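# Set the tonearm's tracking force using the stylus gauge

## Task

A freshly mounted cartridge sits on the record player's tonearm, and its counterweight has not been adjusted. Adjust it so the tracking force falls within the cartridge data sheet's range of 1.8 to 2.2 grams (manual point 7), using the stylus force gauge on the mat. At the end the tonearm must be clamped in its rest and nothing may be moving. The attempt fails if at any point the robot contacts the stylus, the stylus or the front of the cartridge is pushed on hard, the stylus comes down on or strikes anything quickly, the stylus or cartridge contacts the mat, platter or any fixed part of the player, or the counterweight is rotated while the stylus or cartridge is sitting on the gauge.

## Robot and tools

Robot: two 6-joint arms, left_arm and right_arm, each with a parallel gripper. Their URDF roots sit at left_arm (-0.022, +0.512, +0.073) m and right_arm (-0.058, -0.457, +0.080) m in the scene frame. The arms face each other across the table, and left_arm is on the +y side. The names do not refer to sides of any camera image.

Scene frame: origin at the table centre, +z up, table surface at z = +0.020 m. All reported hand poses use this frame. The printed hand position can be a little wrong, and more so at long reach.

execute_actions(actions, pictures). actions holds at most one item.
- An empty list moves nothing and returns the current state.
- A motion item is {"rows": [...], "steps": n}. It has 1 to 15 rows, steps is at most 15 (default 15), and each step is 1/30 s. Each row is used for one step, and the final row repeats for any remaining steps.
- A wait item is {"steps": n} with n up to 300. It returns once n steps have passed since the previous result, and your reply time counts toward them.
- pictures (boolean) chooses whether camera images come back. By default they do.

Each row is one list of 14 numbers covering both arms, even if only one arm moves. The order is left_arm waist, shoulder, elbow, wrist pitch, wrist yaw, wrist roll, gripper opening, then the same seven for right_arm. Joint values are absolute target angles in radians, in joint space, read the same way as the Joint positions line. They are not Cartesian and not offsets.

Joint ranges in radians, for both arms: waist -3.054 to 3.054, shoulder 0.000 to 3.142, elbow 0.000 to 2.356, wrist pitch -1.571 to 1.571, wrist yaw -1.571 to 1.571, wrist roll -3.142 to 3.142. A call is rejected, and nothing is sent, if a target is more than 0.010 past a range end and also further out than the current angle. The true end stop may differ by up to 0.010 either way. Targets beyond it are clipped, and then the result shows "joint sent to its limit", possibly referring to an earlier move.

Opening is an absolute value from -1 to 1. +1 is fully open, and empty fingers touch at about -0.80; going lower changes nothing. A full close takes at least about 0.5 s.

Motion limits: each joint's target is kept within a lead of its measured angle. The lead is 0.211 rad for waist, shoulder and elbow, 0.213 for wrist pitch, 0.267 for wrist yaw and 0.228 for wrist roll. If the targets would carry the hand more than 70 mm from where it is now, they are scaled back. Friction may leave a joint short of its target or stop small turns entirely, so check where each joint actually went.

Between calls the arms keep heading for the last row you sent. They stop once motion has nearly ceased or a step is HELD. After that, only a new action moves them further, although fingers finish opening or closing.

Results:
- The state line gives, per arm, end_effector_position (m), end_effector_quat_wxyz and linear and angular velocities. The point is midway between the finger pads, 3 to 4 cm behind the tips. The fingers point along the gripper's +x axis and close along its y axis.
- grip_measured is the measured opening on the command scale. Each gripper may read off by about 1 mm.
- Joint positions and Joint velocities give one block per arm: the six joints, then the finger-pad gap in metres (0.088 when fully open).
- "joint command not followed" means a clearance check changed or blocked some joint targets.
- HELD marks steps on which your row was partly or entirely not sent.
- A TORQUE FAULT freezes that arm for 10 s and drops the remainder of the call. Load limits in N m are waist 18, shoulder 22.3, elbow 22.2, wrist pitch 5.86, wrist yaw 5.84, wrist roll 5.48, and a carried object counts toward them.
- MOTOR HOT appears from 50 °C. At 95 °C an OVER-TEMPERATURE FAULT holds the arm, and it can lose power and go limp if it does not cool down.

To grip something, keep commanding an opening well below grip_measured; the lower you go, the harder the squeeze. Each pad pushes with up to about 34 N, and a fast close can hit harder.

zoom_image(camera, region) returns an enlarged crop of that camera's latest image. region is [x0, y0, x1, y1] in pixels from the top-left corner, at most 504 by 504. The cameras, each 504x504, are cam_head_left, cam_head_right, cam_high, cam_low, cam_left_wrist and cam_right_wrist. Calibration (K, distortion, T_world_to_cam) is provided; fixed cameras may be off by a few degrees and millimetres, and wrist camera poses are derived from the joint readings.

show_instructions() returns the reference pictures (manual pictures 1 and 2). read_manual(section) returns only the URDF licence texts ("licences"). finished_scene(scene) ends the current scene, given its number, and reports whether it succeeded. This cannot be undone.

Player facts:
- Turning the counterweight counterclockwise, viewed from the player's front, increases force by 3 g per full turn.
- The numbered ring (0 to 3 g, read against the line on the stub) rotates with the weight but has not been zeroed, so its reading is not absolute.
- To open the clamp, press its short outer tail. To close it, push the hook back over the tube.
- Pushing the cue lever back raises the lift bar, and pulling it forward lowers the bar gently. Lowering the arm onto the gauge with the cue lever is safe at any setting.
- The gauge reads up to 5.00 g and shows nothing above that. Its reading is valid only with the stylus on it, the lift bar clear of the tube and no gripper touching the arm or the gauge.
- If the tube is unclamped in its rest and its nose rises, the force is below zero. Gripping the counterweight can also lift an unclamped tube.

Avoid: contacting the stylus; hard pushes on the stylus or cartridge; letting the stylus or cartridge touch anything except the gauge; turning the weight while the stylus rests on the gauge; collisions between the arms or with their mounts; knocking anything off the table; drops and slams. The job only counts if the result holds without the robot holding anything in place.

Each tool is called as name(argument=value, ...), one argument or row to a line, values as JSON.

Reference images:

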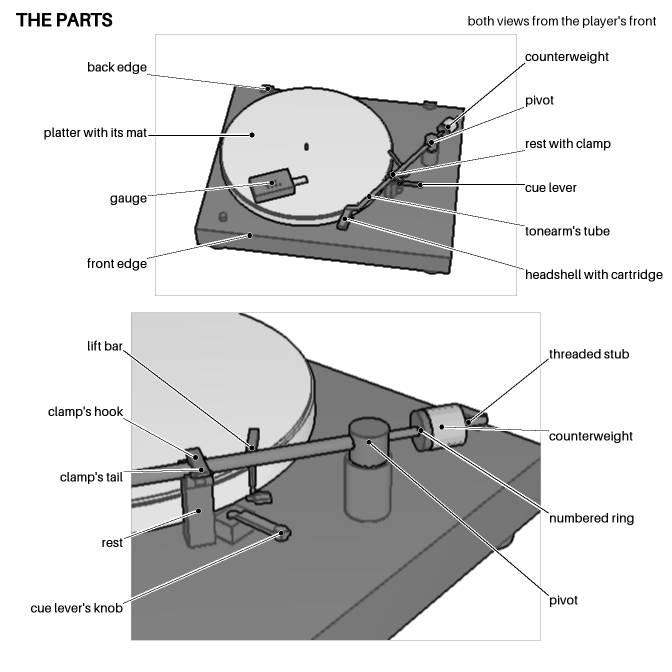

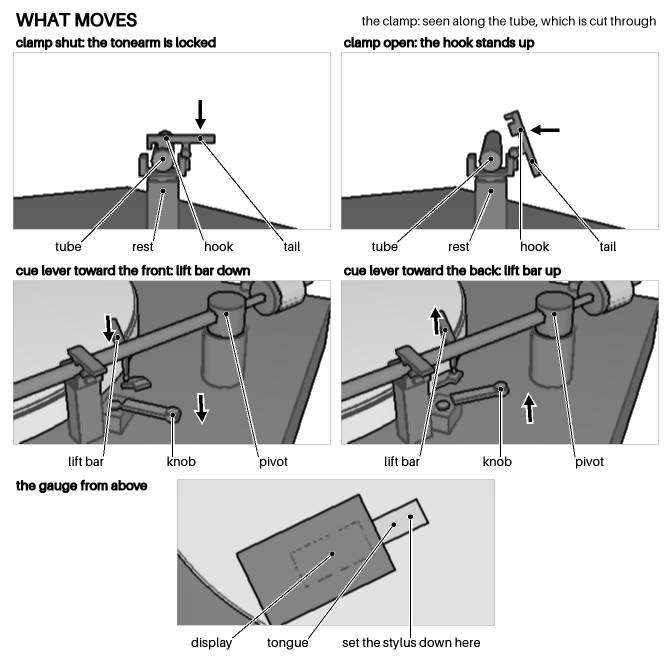

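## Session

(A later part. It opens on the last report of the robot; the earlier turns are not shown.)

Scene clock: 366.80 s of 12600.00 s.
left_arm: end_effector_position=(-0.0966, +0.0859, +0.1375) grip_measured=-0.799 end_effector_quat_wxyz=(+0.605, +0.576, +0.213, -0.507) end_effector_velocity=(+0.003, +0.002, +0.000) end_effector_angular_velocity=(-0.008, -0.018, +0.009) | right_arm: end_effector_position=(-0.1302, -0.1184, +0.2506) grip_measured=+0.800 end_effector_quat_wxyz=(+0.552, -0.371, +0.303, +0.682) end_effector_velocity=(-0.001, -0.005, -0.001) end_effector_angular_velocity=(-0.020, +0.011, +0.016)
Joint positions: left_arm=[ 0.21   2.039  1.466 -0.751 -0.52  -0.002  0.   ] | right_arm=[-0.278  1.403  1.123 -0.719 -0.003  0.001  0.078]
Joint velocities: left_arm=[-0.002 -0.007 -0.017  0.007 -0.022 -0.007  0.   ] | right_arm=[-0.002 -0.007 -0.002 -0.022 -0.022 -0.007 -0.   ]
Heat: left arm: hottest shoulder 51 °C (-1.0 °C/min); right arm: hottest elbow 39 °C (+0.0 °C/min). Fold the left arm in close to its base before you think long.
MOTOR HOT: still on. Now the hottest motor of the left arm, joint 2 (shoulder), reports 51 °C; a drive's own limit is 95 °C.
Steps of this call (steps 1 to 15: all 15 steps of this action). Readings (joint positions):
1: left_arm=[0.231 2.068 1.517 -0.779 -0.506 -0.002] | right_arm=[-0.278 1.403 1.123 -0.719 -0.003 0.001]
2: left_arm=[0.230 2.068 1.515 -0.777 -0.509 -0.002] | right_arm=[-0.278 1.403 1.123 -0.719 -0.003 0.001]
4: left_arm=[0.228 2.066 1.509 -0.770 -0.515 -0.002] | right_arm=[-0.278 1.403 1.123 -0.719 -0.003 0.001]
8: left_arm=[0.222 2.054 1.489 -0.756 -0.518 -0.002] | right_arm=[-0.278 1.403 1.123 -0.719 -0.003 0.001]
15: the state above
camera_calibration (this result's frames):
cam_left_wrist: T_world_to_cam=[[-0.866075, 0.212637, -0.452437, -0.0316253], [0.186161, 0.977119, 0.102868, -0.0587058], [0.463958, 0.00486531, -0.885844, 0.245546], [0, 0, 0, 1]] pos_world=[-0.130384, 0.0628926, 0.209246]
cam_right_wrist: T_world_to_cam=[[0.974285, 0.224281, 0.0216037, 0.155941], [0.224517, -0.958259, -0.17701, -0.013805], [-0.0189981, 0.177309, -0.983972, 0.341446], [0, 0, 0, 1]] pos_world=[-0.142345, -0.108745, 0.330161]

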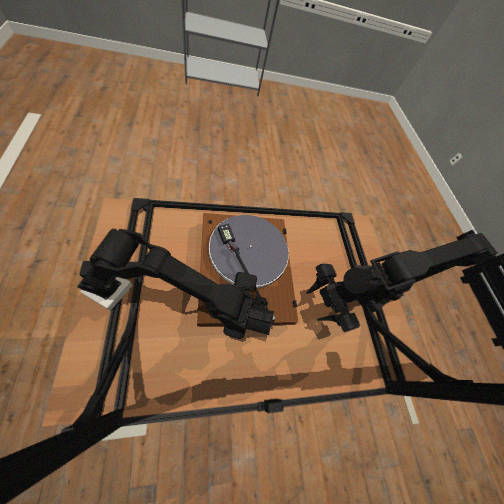

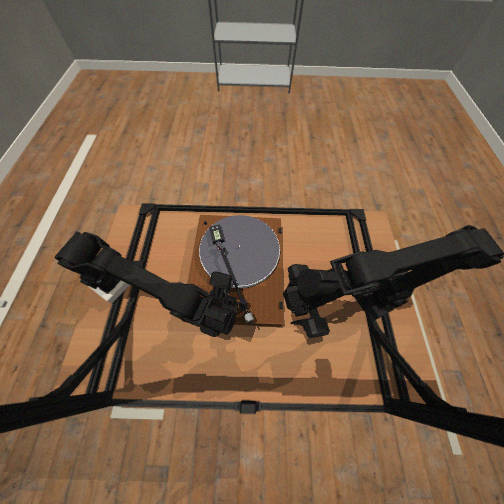

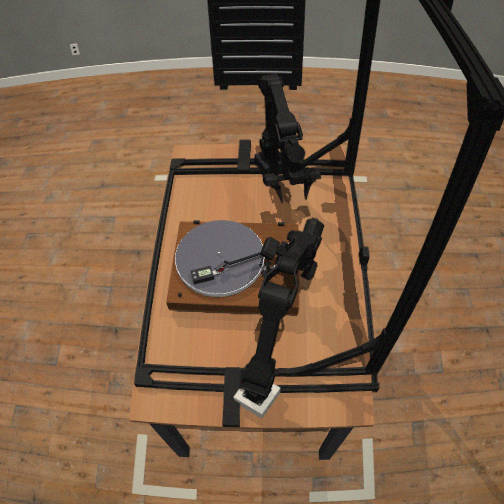

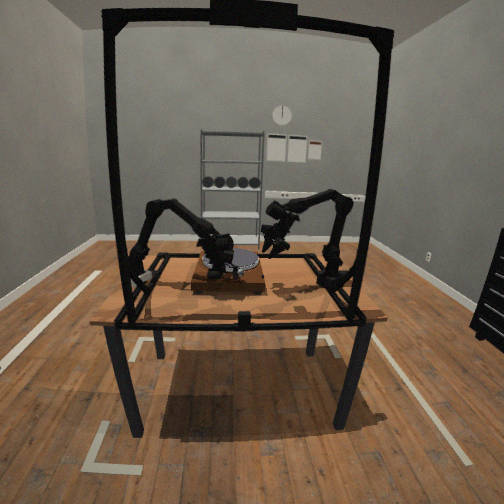

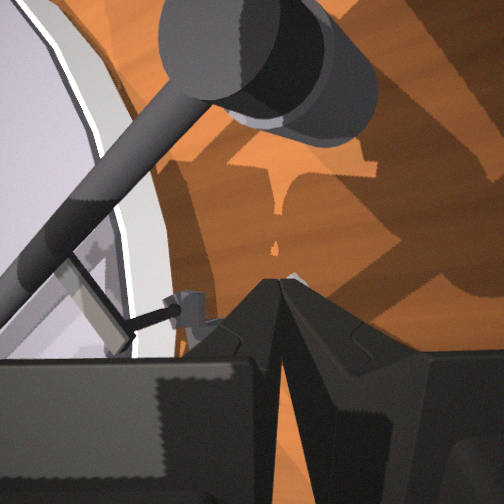

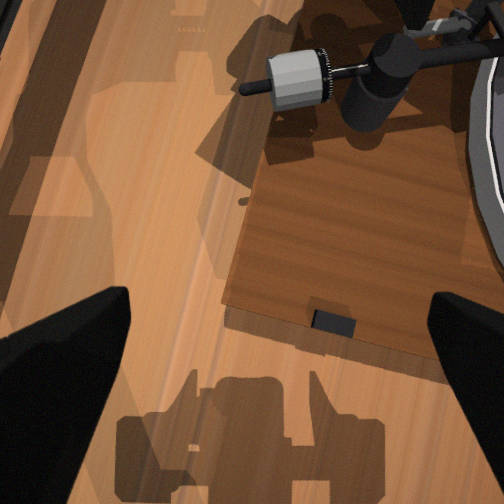

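Dragging works. Continue.

execute_actions(
  actions=[
    {"rows": [[0.196,2.042,1.434,-0.75,-0.5,0,-0.9,-0.277,1.4,1.12,-0.72,0,0,0.8],[0.193,2.036,1.426,-0.747,-0.5,0,-0.9,-0.277,1.4,1.12,-0.72,0,0,0.8],[0.19,2.03,1.418,-0.744,-0.5,0,-0.9,-0.277,1.4,1.12,-0.72,0,0,0.8],[0.187,2.024,1.41,-0.741,-0.5,0,-0.9,-0.277,1.4,1.12,-0.72,0,0,0.8],[0.184,2.018,1.402,-0.738,-0.5,0,-0.9,-0.277,1.4,1.12,-0.72,0,0,0.8],[0.182,2.012,1.393,-0.735,-0.5,0,-0.9,-0.277,1.4,1.12,-0.72,0,0,0.8],[0.18,2.006,1.384,-0.732,-0.5,0,-0.9,-0.277,1.4,1.12,-0.72,0,0,0.8],[0.178,2.0,1.375,-0.729,-0.5,0,-0.9,-0.277,1.4,1.12,-0.72,0,0,0.8],[0.177,1.994,1.366,-0.726,-0.5,0,-0.9,-0.277,1.4,1.12,-0.72,0,0,0.8]], "steps": 15},
  ],
  pictures=false,
)

execute_actions(
  actions=[
    {"rows": [[0.177,1.93,1.42,-0.83,-0.5,0,-0.9,-0.277,1.4,1.12,-0.72,0,0,0.8]], "steps": 15},
  ],
  pictures=false,
)

execute_actions(
  actions=[
    {"steps": 60},
  ],
)

zoom_image(
  camera="cam_high",
  region=[180, 250, 250, 295],
)

Scene clock: 374.87 s of 12600.00 s.
left_arm: end_effector_position=(-0.1052, +0.1027, +0.1336) grip_measured=-0.799 end_effector_quat_wxyz=(+0.592, +0.582, +0.207, -0.517) end_effector_velocity=(+0.000, +0.006, -0.002) end_effector_angular_velocity=(+0.001, -0.007, +0.001) | right_arm: end_effector_position=(-0.1302, -0.1184, +0.2506) grip_measured=+0.800 end_effector_quat_wxyz=(+0.552, -0.372, +0.303, +0.683) end_effector_velocity=(+0.000, -0.002, -0.001) end_effector_angular_velocity=(-0.008, +0.001, +0.008)
Joint positions: left_arm=[ 0.18   1.994  1.388 -0.725 -0.511 -0.     0.   ] | right_arm=[-0.278  1.403  1.123 -0.719 -0.003  0.001  0.078]
Joint velocities: left_arm=[-0.007 -0.012 -0.027  0.007 -0.007 -0.007  0.   ] | right_arm=[-0.002 -0.002 -0.002 -0.007 -0.007 -0.007  0.   ]
Heat: left arm: hottest shoulder 51 °C (+0.0 °C/min); right arm: hottest elbow 39 °C (+0.0 °C/min). Fold the left arm in close to its base before you think long.
MOTOR HOT: still on. Now the hottest motor of the left arm, joint 2 (shoulder), reports 51 °C; a drive's own limit is 95 °C.
Steps of this call (steps 1 to 15: the robot went on to your last target; steps 16 to 90: nothing new was sent; then 4.57 s passed at rest; steps 91 to 105: all 15 steps of this action). Readings (joint positions):
91: left_arm=[0.210 2.037 1.463 -0.750 -0.520 -0.002] | right_arm=[-0.278 1.403 1.123 -0.719 -0.003 0.001]
92: left_arm=[0.209 2.035 1.460 -0.747 -0.520 -0.002] | right_arm=[-0.278 1.403 1.123 -0.719 -0.003 0.001]
94: left_arm=[0.206 2.028 1.450 -0.743 -0.520 -0.002] | right_arm=[-0.278 1.403 1.123 -0.719 -0.003 0.001]
98: left_arm=[0.196 2.007 1.419 -0.734 -0.519 -0.002] | right_arm=[-0.278 1.403 1.123 -0.719 -0.003 0.001]
105: the state above

Scene clock: 375.37 s of 12600.00 s.
left_arm: end_effector_position=(-0.1025, +0.1143, +0.1564) grip_measured=-0.799 end_effector_quat_wxyz=(+0.584, +0.590, +0.213, -0.516) end_effector_velocity=(+0.001, +0.002, +0.000) end_effector_angular_velocity=(+0.001, -0.007, +0.005) | right_arm: end_effector_position=(-0.1302, -0.1184, +0.2506) grip_measured=+0.800 end_effector_quat_wxyz=(+0.552, -0.372, +0.303, +0.683) end_effector_velocity=(+0.002, -0.004, -0.003) end_effector_angular_velocity=(-0.022, -0.002, +0.003)
Joint positions: left_arm=[ 0.179  1.938  1.41  -0.828 -0.5   -0.     0.   ] | right_arm=[-0.278  1.403  1.123 -0.719 -0.003  0.001  0.078]
Joint velocities: left_arm=[-0.002 -0.002 -0.002 -0.007 -0.007 -0.007  0.   ] | right_arm=[-0.007 -0.002 -0.002 -0.022 -0.007 -0.007 -0.   ]
Heat: left arm: hottest shoulder 51 °C (+0.0 °C/min); right arm: hottest elbow 39 °C (+0.0 °C/min). Fold the left arm in close to its base before you think long.
MOTOR HOT: still on. Now the hottest motor of the left arm, joint 2 (shoulder), reports 51 °C; a drive's own limit is 95 °C.
Steps of this call (steps 1 to 15: all 15 steps of this action). Readings (joint positions):
1: left_arm=[0.180 1.986 1.391 -0.741 -0.506 -0.000] | right_arm=[-0.278 1.403 1.123 -0.719 -0.003 0.001]
2: left_arm=[0.179 1.979 1.394 -0.775 -0.501 -0.000] | right_arm=[-0.278 1.403 1.123 -0.719 -0.003 0.001]
4: left_arm=[0.179 1.962 1.395 -0.805 -0.500 -0.000] | right_arm=[-0.278 1.403 1.123 -0.719 -0.003 0.001]
8: left_arm=[0.179 1.941 1.409 -0.821 -0.500 -0.000] | right_arm=[-0.278 1.403 1.123 -0.719 -0.003 0.001]
15: the state above

Scene clock: 377.37 s of 12600.00 s.
left_arm: end_effector_position=(-0.1025, +0.1143, +0.1565) grip_measured=-0.799 end_effector_quat_wxyz=(+0.584, +0.590, +0.213, -0.516) end_effector_velocity=(+0.000, +0.001, +0.002) end_effector_angular_velocity=(-0.009, +0.000, +0.018) | right_arm: end_effector_position=(-0.1301, -0.1185, +0.2504) grip_measured=+0.800 end_effector_quat_wxyz=(+0.552, -0.372, +0.303, +0.682) end_effector_velocity=(+0.002, -0.002, -0.001) end_effector_angular_velocity=(-0.005, -0.011, -0.000)
Joint positions: left_arm=[ 0.179  1.938  1.411 -0.829 -0.5   -0.     0.   ] | right_arm=[-0.278  1.403  1.122 -0.719 -0.003  0.001  0.078]
Joint velocities: left_arm=[-0.002 -0.002  0.002 -0.007 -0.007 -0.022  0.   ] | right_arm=[-0.002 -0.002 -0.002 -0.007  0.007 -0.007 -0.   ]
Heat: left arm: hottest shoulder 52 °C (+1.0 °C/min); right arm: hottest elbow 39 °C (+0.0 °C/min). Fold the left arm in close to its base before you think long.
MOTOR HOT: still on. Now the hottest motor of the left arm, joint 2 (shoulder), reports 52 °C; a drive's own limit is 95 °C.
Steps of this call (steps 1 to 15: the robot went on to your last target; steps 16 to 60: nothing new was sent). Readings (joint positions):
1: left_arm=[0.179 1.938 1.410 -0.828 -0.500 -0.000] | right_arm=[-0.278 1.403 1.123 -0.719 -0.003 0.001]
2: left_arm=[0.179 1.938 1.410 -0.828 -0.500 -0.000] | right_arm=[-0.278 1.403 1.123 -0.719 -0.003 0.001]
4: left_arm=[0.179 1.938 1.410 -0.828 -0.500 -0.000] | right_arm=[-0.278 1.403 1.123 -0.719 -0.003 0.001]
8: left_arm=[0.179 1.938 1.410 -0.828 -0.500 -0.000] | right_arm=[-0.278 1.403 1.123 -0.719 -0.003 0.001]
60: the state above
All arms were judged still, so your last target was given up. Only a new action makes them travel on or press farther. Fingers that are still opening or closing keep moving.
camera_calibration (this result's frames):
cam_left_wrist: T_world_to_cam=[[-0.859886, 0.261672, -0.438319, -0.0413085], [0.223245, 0.964931, 0.138095, -0.0876685], [0.459083, 0.0208934, -0.888148, 0.26296], [0, 0, 0, 1]] pos_world=[-0.13667, 0.0899092, 0.227548]
cam_right_wrist: T_world_to_cam=[[0.974207, 0.224601, 0.021803, 0.155924], [0.224874, -0.958245, -0.176631, -0.0139494], [-0.018779, 0.176978, -0.984036, 0.341326], [0, 0, 0, 1]] pos_world=[-0.142355, -0.108795, 0.330013]

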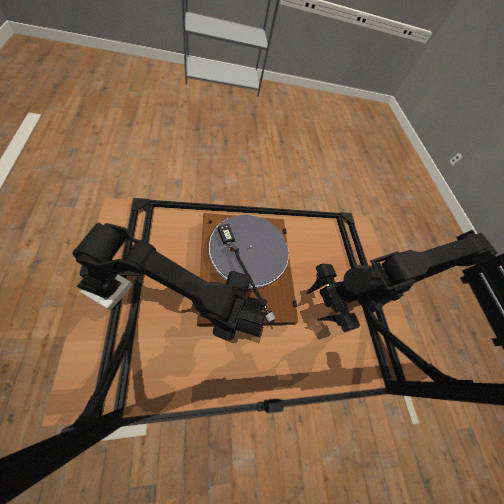

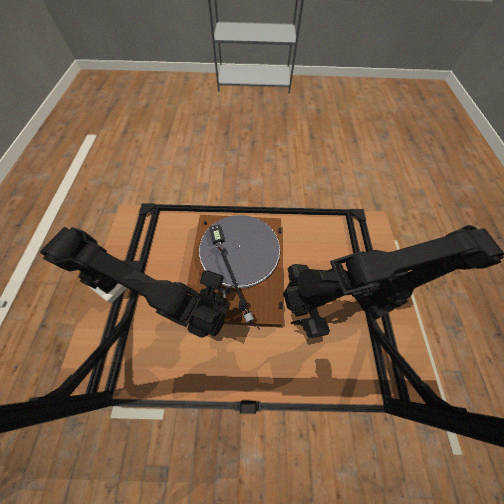

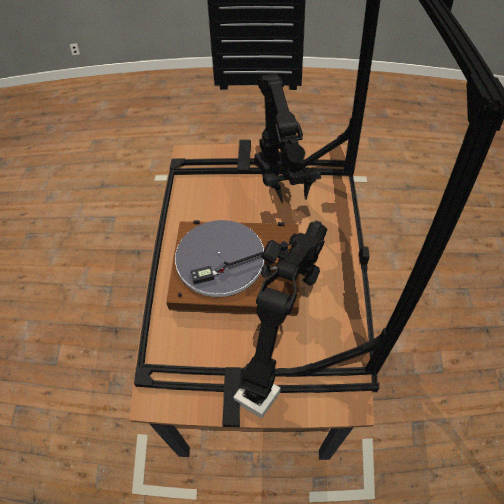

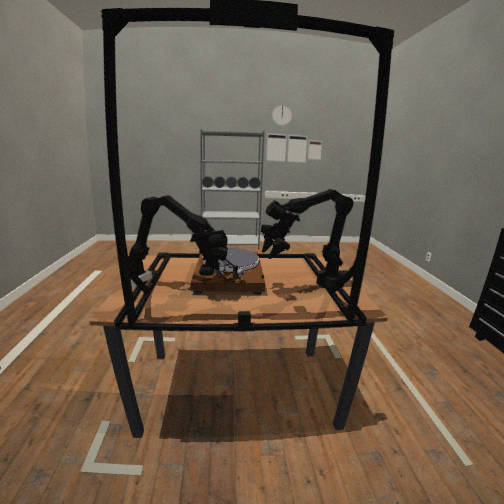

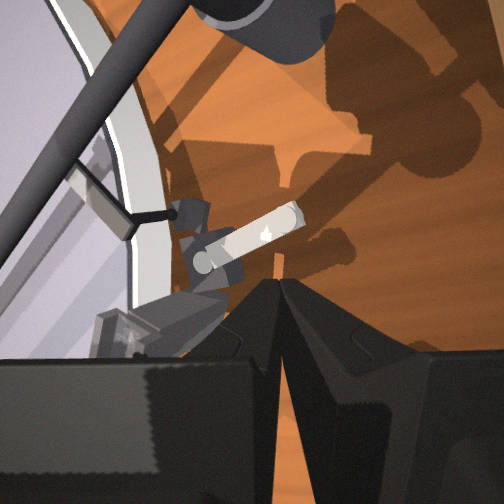

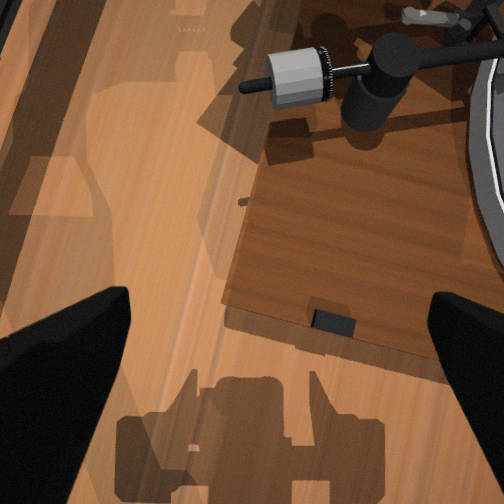

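Region (180, 250, 250, 295) of cam_high's 504x504 image, scaled by 7.200, with more detail than that image has; it fills the top 324 rows of this view, and the rest is white.

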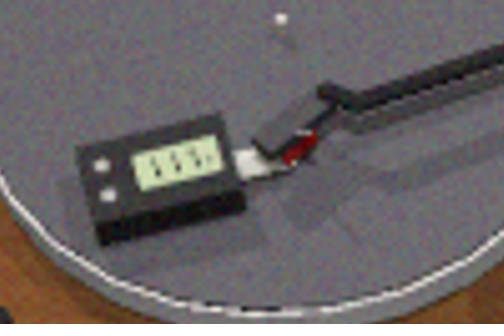

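execute_actions(
  actions=[
    {"steps": 60},
  ],
)

zoom_image(
  camera="cam_head_left",
  region=[205, 215, 250, 260],
)

zoom_image(
  camera="cam_high",
  region=[185, 260, 225, 290],
)

Scene clock: 379.90 s of 12600.00 s.
left_arm: end_effector_position=(-0.1025, +0.1143, +0.1566) grip_measured=-0.799 end_effector_quat_wxyz=(+0.584, +0.590, +0.213, -0.516) end_effector_velocity=(+0.001, +0.002, +0.000) end_effector_angular_velocity=(+0.001, -0.007, +0.005) | right_arm: end_effector_position=(-0.1301, -0.1185, +0.2506) grip_measured=+0.800 end_effector_quat_wxyz=(+0.552, -0.372, +0.303, +0.683) end_effector_velocity=(-0.002, -0.002, -0.001) end_effector_angular_velocity=(-0.012, +0.020, +0.003)
Joint positions: left_arm=[ 0.179  1.938  1.411 -0.829 -0.5   -0.     0.   ] | right_arm=[-0.278  1.402  1.122 -0.719 -0.003  0.001  0.078]
Joint velocities: left_arm=[-0.002 -0.002 -0.002 -0.007 -0.007 -0.007  0.   ] | right_arm=[-0.002 -0.002 -0.002 -0.007 -0.022  0.007  0.   ]
Heat: left arm: hottest shoulder 52 °C (+1.0 °C/min); right arm: hottest elbow 39 °C (+0.0 °C/min). Fold the left arm in close to its base before you think long.
MOTOR HOT: still on. Now the hottest motor of the left arm, joint 2 (shoulder), reports 52 °C; a drive's own limit is 95 °C.
Steps of this call (steps 1 to 76: nothing new was sent). Readings (joint positions):
1: left_arm=[0.179 1.938 1.411 -0.829 -0.500 -0.000] | right_arm=[-0.278 1.403 1.122 -0.719 -0.003 0.001]
2: left_arm=[0.179 1.938 1.411 -0.829 -0.500 -0.000] | right_arm=[-0.278 1.403 1.122 -0.719 -0.003 0.001]
4: left_arm=[0.179 1.938 1.411 -0.829 -0.500 -0.000] | right_arm=[-0.278 1.403 1.122 -0.719 -0.003 0.001]
8: left_arm=[0.179 1.938 1.411 -0.829 -0.500 -0.000] | right_arm=[-0.278 1.403 1.122 -0.719 -0.003 0.001]
76: the state above
camera_calibration (this result's frames):
cam_left_wrist: T_world_to_cam=[[-0.859948, 0.261516, -0.438291, -0.0412386], [0.223265, 0.96498, 0.137721, -0.0876261], [0.458958, 0.0205784, -0.888219, 0.263125], [0, 0, 0, 1]] pos_world=[-0.136663, 0.0899273, 0.227706]
cam_right_wrist: T_world_to_cam=[[0.974209, 0.224593, 0.0218099, 0.155919], [0.22486, -0.958179, -0.177007, -0.0138524], [-0.0188567, 0.177346, -0.983968, 0.341469], [0, 0, 0, 1]] pos_world=[-0.142344, -0.108849, 0.330142]

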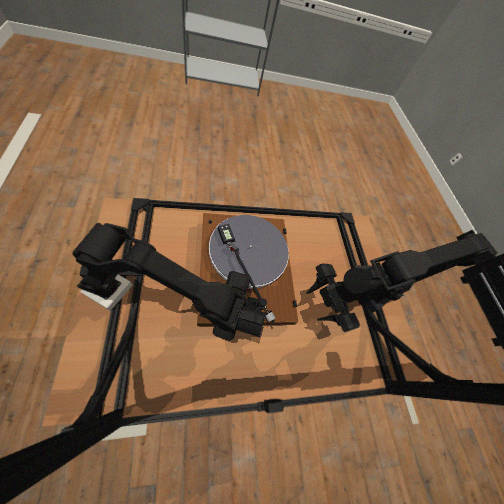

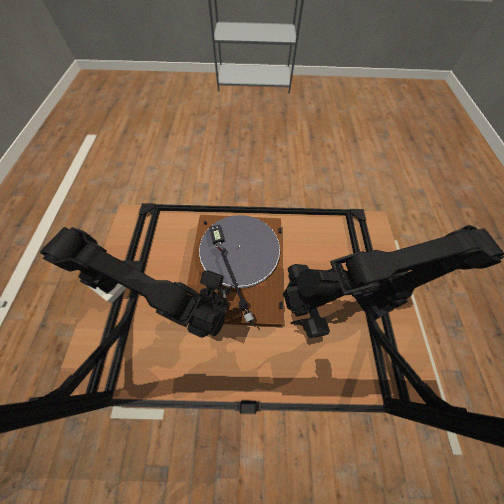

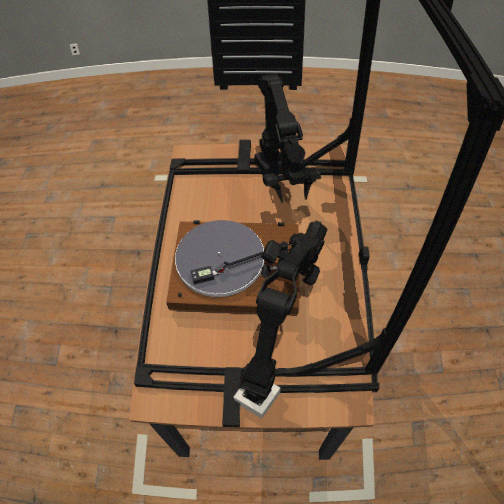

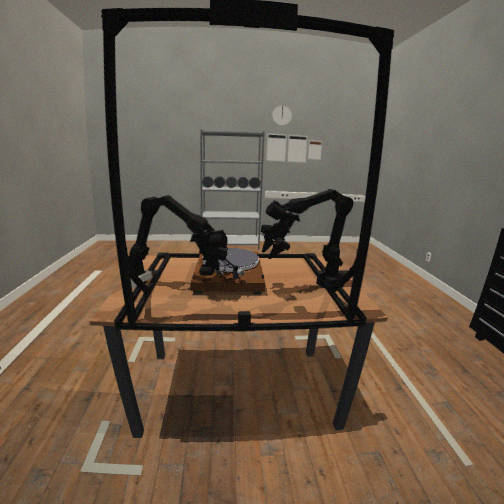

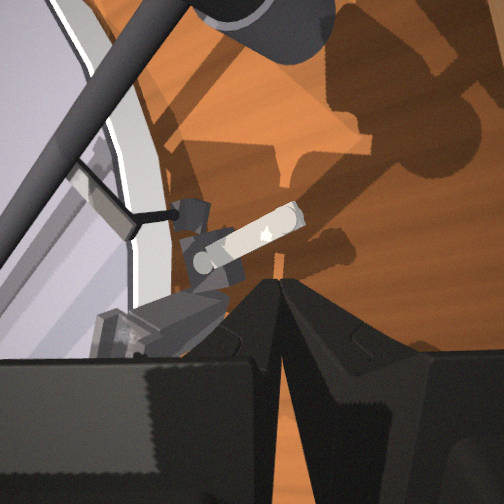

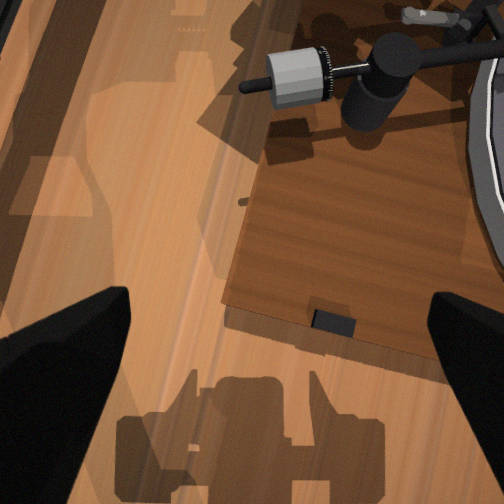

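Region (205, 215, 250, 260) of cam_head_left's 504x504 image, scaled by 11.200, with more detail than that image has.

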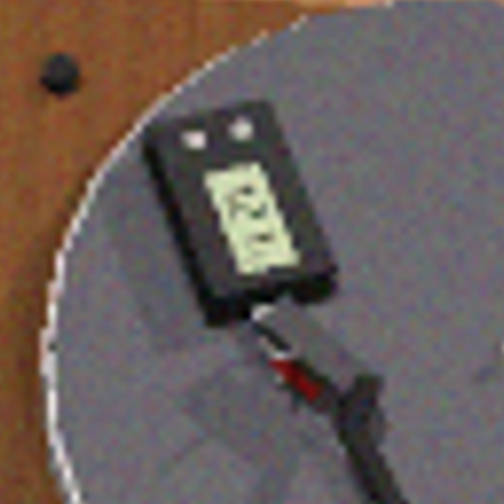

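Region (185, 260, 225, 290) of cam_high's 504x504 image, scaled by 12.600, with more detail than that image has; it fills the top 378 rows of this view, and the rest is white.

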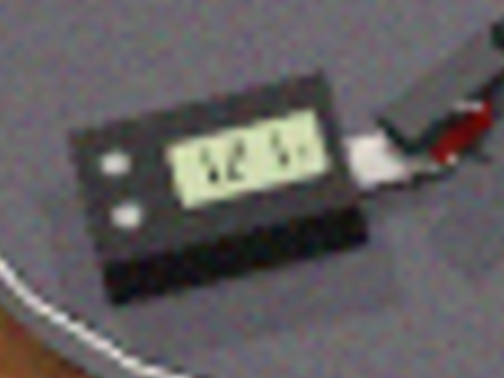

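execute_actions(
  actions=[
    {"rows": [[0.19,1.98,1.47,-0.835,-0.5,0,-0.9,-0.277,1.4,1.12,-0.72,0,0,0.8],[0.19,1.98,1.47,-0.835,-0.5,0,-0.9,-0.277,1.4,1.12,-0.72,0,0,0.8],[0.19,1.98,1.47,-0.835,-0.5,0,-0.9,-0.277,1.4,1.12,-0.72,0,0,0.8],[0.204,2.025,1.52,-0.837,-0.5,0,-0.9,-0.277,1.4,1.12,-0.72,0,0,0.8],[0.204,2.025,1.52,-0.837,-0.5,0,-0.9,-0.277,1.4,1.12,-0.72,0,0,0.8],[0.204,2.025,1.52,-0.837,-0.5,0,-0.9,-0.277,1.4,1.12,-0.72,0,0,0.8],[0.217,2.07,1.566,-0.837,-0.5,0,-0.9,-0.277,1.4,1.12,-0.72,0,0,0.8]], "steps": 15},
  ],
  pictures=false,
)

execute_actions(
  actions=[
    {"rows": [[0.217,2.08,1.53,-0.81,-0.5,0,-0.9,-0.277,1.4,1.12,-0.72,0,0,0.8],[0.217,2.08,1.53,-0.81,-0.5,0,-0.9,-0.277,1.4,1.12,-0.72,0,0,0.8],[0.217,2.08,1.53,-0.81,-0.5,0,-0.9,-0.277,1.4,1.12,-0.72,0,0,0.8],[0.217,2.094,1.502,-0.773,-0.5,0,-0.9,-0.277,1.4,1.12,-0.72,0,0,0.8]], "steps": 15},
  ],
  pictures=false,
)

execute_actions(
  actions=[
    {"rows": [[0.214,2.075,1.49,-0.769,-0.5,0,-0.9,-0.277,1.4,1.12,-0.72,0,0,0.8],[0.212,2.067,1.478,-0.765,-0.5,0,-0.9,-0.277,1.4,1.12,-0.72,0,0,0.8],[0.209,2.059,1.466,-0.761,-0.5,0,-0.9,-0.277,1.4,1.12,-0.72,0,0,0.8],[0.206,2.051,1.454,-0.757,-0.5,0,-0.9,-0.277,1.4,1.12,-0.72,0,0,0.8],[0.204,2.043,1.443,-0.753,-0.5,0,-0.9,-0.277,1.4,1.12,-0.72,0,0,0.8],[0.201,2.035,1.432,-0.749,-0.5,0,-0.9,-0.277,1.4,1.12,-0.72,0,0,0.8],[0.198,2.027,1.421,-0.745,-0.5,0,-0.9,-0.277,1.4,1.12,-0.72,0,0,0.8],[0.196,2.019,1.41,-0.742,-0.5,0,-0.9,-0.277,1.4,1.12,-0.72,0,0,0.8]], "steps": 15},
  ],
  pictures=false,
)

execute_actions(
  actions=[
    {"steps": 60},
  ],
)

zoom_image(
  camera="cam_high",
  region=[185, 260, 225, 290],
)

Scene clock: 391.57 s of 12600.00 s.
left_arm: end_effector_position=(-0.0988, +0.0811, +0.1471) grip_measured=-0.799 end_effector_quat_wxyz=(+0.595, +0.583, +0.223, -0.507) end_effector_velocity=(-0.003, -0.008, +0.009) end_effector_angular_velocity=(-0.026, +0.018, +0.007) | right_arm: end_effector_position=(-0.1301, -0.1185, +0.2506) grip_measured=+0.800 end_effector_quat_wxyz=(+0.552, -0.372, +0.303, +0.683) end_effector_velocity=(-0.000, +0.001, +0.001) end_effector_angular_velocity=(+0.007, +0.004, +0.008)
Joint positions: left_arm=[ 0.215  2.062  1.55  -0.836 -0.5   -0.     0.   ] | right_arm=[-0.278  1.402  1.122 -0.719 -0.003  0.001  0.078]
Joint velocities: left_arm=[ 0.002  0.002  0.037 -0.007  0.007 -0.007  0.   ] | right_arm=[-0.002 -0.002 -0.002  0.007 -0.007 -0.007 -0.   ]
Heat: left arm: hottest shoulder 53 °C (+2.0 °C/min); right arm: hottest elbow 39 °C (+0.0 °C/min). Fold the left arm in close to its base before you think long.
MOTOR HOT: still on. Now the hottest motor of the left arm, joint 2 (shoulder), reports 53 °C; a drive's own limit is 95 °C.
Steps of this call (steps 1 to 90: nothing new was sent; then 8.17 s passed at rest; steps 91 to 105: all 15 steps of this action). Readings (joint positions):
91: left_arm=[0.179 1.943 1.420 -0.835 -0.500 -0.000] | right_arm=[-0.278 1.402 1.122 -0.719 -0.003 0.001]
92: left_arm=[0.181 1.950 1.431 -0.835 -0.500 -0.000] | right_arm=[-0.278 1.402 1.122 -0.719 -0.003 0.001]
94: left_arm=[0.184 1.969 1.457 -0.837 -0.500 -0.000] | right_arm=[-0.278 1.402 1.122 -0.719 -0.003 0.001]
98: left_arm=[0.202 2.023 1.521 -0.837 -0.500 -0.000] | right_arm=[-0.278 1.402 1.122 -0.719 -0.003 0.001]
105: the state above

Scene clock: 392.07 s of 12600.00 s.
left_arm: end_effector_position=(-0.1002, +0.0788, +0.1326) grip_measured=-0.799 end_effector_quat_wxyz=(+0.597, +0.579, +0.220, -0.509) end_effector_velocity=(+0.001, +0.003, -0.002) end_effector_angular_velocity=(+0.011, +0.005, +0.007) | right_arm: end_effector_position=(-0.1301, -0.1185, +0.2506) grip_measured=+0.800 end_effector_quat_wxyz=(+0.552, -0.372, +0.303, +0.683) end_effector_velocity=(+0.000, -0.003, -0.003) end_effector_angular_velocity=(-0.012, -0.000, +0.008)
Joint positions: left_arm=[ 0.214  2.081  1.517 -0.774 -0.501 -0.     0.   ] | right_arm=[-0.278  1.402  1.122 -0.719 -0.003  0.001  0.078]
Joint velocities: left_arm=[ 0.002 -0.002 -0.007 -0.007  0.007 -0.007  0.   ] | right_arm=[-0.002 -0.002 -0.007 -0.007 -0.007 -0.007 -0.   ]
Heat: left arm: hottest shoulder 53 °C (+2.0 °C/min); right arm: hottest elbow 40 °C (+1.0 °C/min). Fold the left arm in close to its base before you think long.
MOTOR HOT: still on. Now the hottest motor of the left arm, joint 2 (shoulder), reports 53 °C; a drive's own limit is 95 °C.
Steps of this call (steps 1 to 15: all 15 steps of this action). Readings (joint positions):
1: left_arm=[0.215 2.063 1.550 -0.833 -0.500 -0.000] | right_arm=[-0.278 1.402 1.122 -0.719 -0.003 0.001]
2: left_arm=[0.215 2.063 1.549 -0.825 -0.500 -0.000] | right_arm=[-0.278 1.402 1.122 -0.719 -0.003 0.001]
4: left_arm=[0.215 2.066 1.542 -0.809 -0.500 -0.000] | right_arm=[-0.278 1.402 1.122 -0.719 -0.003 0.001]
8: left_arm=[0.214 2.079 1.521 -0.780 -0.501 -0.000] | right_arm=[-0.278 1.402 1.122 -0.719 -0.003 0.001]
15: the state above

Scene clock: 392.57 s of 12600.00 s.
left_arm: end_effector_position=(-0.1021, +0.0899, +0.1325) grip_measured=-0.799 end_effector_quat_wxyz=(+0.598, +0.574, +0.214, -0.516) end_effector_velocity=(+0.000, +0.007, +0.001) end_effector_angular_velocity=(+0.012, -0.014, -0.012) | right_arm: end_effector_position=(-0.1301, -0.1185, +0.2506) grip_measured=+0.800 end_effector_quat_wxyz=(+0.552, -0.372, +0.303, +0.683) end_effector_velocity=(-0.003, +0.000, -0.001) end_effector_angular_velocity=(-0.002, +0.022, +0.003)
Joint positions: left_arm=[ 0.2    2.031  1.437 -0.725 -0.503 -0.     0.   ] | right_arm=[-0.278  1.402  1.122 -0.719 -0.003  0.001  0.078]
Joint velocities: left_arm=[-0.007 -0.017 -0.022 -0.007 -0.007  0.007  0.   ] | right_arm=[-0.002  0.002 -0.002  0.007 -0.022  0.007 -0.   ]
Heat: left arm: hottest shoulder 53 °C (+2.0 °C/min); right arm: hottest elbow 40 °C (+1.0 °C/min). Fold the left arm in close to its base before you think long.
MOTOR HOT: still on. Now the hottest motor of the left arm, joint 2 (shoulder), reports 53 °C; a drive's own limit is 95 °C.
Steps of this call (steps 1 to 15: all 15 steps of this action). Readings (joint positions):
1: left_arm=[0.214 2.081 1.514 -0.771 -0.501 -0.000] | right_arm=[-0.278 1.402 1.122 -0.719 -0.003 0.001]
2: left_arm=[0.214 2.079 1.511 -0.767 -0.501 -0.000] | right_arm=[-0.278 1.402 1.122 -0.719 -0.003 0.001]
4: left_arm=[0.211 2.070 1.496 -0.759 -0.501 -0.000] | right_arm=[-0.278 1.402 1.122 -0.719 -0.003 0.001]
8: left_arm=[0.201 2.043 1.454 -0.741 -0.503 -0.000] | right_arm=[-0.278 1.402 1.122 -0.719 -0.003 0.001]
15: the state above

Scene clock: 394.57 s of 12600.00 s.
left_arm: end_effector_position=(-0.1020, +0.0901, +0.1327) grip_measured=-0.799 end_effector_quat_wxyz=(+0.598, +0.574, +0.214, -0.516) end_effector_velocity=(+0.001, +0.003, +0.001) end_effector_angular_velocity=(+0.007, -0.012, -0.007) | right_arm: end_effector_position=(-0.1301, -0.1186, +0.2504) grip_measured=+0.800 end_effector_quat_wxyz=(+0.552, -0.372, +0.303, +0.682) end_effector_velocity=(+0.001, -0.005, -0.001) end_effector_angular_velocity=(-0.017, -0.001, +0.008)
Joint positions: left_arm=[ 0.2    2.03   1.435 -0.725 -0.503 -0.     0.   ] | right_arm=[-0.278  1.402  1.122 -0.719 -0.003  0.001  0.078]
Joint velocities: left_arm=[-0.002 -0.007 -0.007 -0.007 -0.007  0.007  0.   ] | right_arm=[-0.002 -0.007 -0.002 -0.022 -0.007 -0.007 -0.   ]
Heat: left arm: hottest shoulder 53 °C (+2.0 °C/min); right arm: hottest elbow 40 °C (+1.0 °C/min). Fold the left arm in close to its base before you think long.
MOTOR HOT: still on. Now the hottest motor of the left arm, joint 2 (shoulder), reports 53 °C; a drive's own limit is 95 °C.
Steps of this call (steps 1 to 15: the robot went on to your last target; steps 16 to 60: nothing new was sent). Readings (joint positions):
1: left_arm=[0.200 2.031 1.437 -0.725 -0.503 -0.000] | right_arm=[-0.278 1.402 1.122 -0.719 -0.003 0.001]
2: left_arm=[0.200 2.030 1.436 -0.725 -0.503 -0.000] | right_arm=[-0.278 1.402 1.122 -0.719 -0.003 0.001]
4: left_arm=[0.200 2.030 1.436 -0.725 -0.503 -0.000] | right_arm=[-0.278 1.402 1.122 -0.719 -0.003 0.001]
8: left_arm=[0.200 2.030 1.436 -0.725 -0.503 -0.000] | right_arm=[-0.278 1.402 1.122 -0.719 -0.003 0.001]
60: the state above
All arms were judged still, so your last target was given up. Only a new action makes them travel on or press farther. Fingers that are still opening or closing keep moving.
camera_calibration (this result's frames):
cam_left_wrist: T_world_to_cam=[[-0.870195, 0.227103, -0.437248, -0.0431097], [0.203377, 0.97387, 0.101067, -0.0589811], [0.448775, -0.000977647, -0.893644, 0.243795], [0, 0, 0, 1]] pos_world=[-0.134928, 0.0674687, 0.204978]
cam_right_wrist: T_world_to_cam=[[0.974207, 0.224601, 0.021803, 0.155926], [0.224874, -0.958245, -0.176631, -0.0140501], [-0.018779, 0.176978, -0.984036, 0.341327], [0, 0, 0, 1]] pos_world=[-0.142335, -0.108892, 0.329996]

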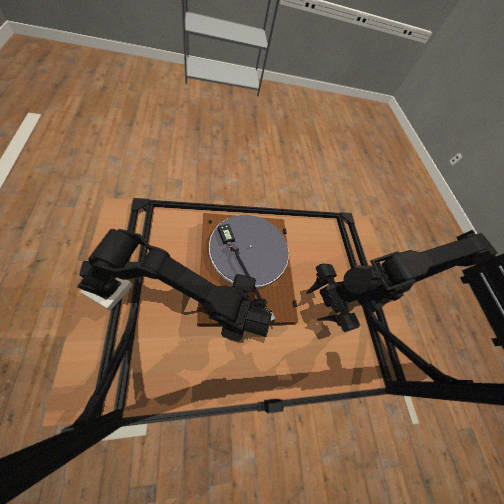

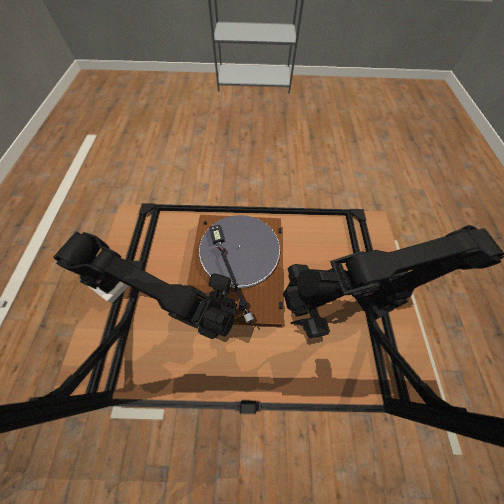

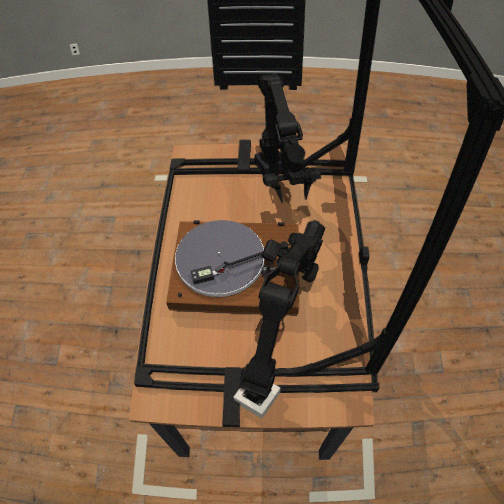

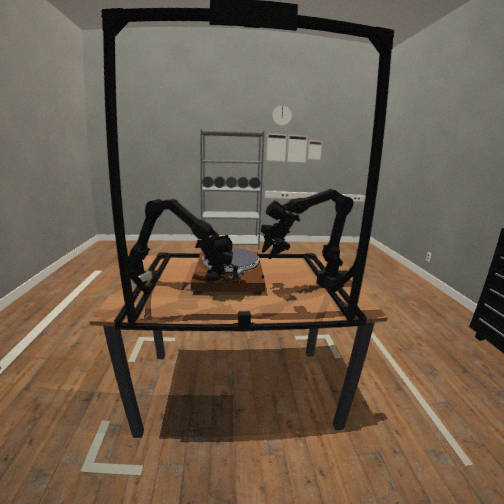

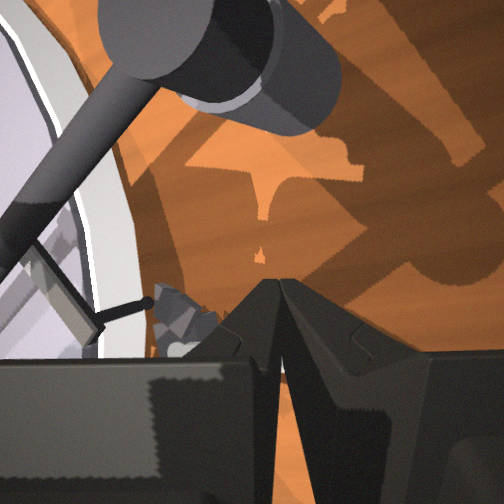

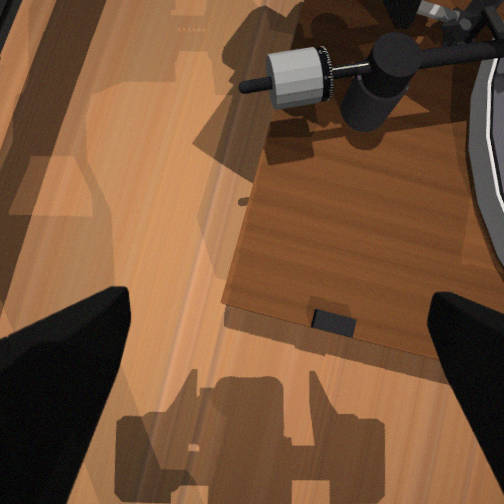

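Region (185, 260, 225, 290) of cam_high's 504x504 image, scaled by 12.600, with more detail than that image has; it fills the top 378 rows of this view, and the rest is white.

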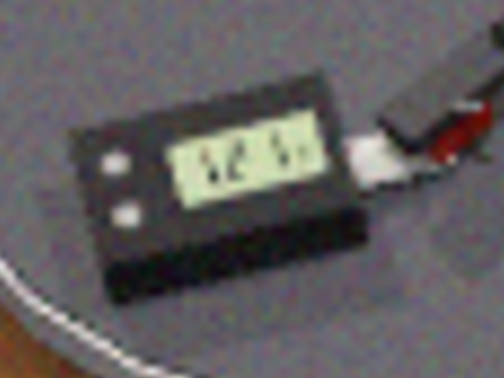

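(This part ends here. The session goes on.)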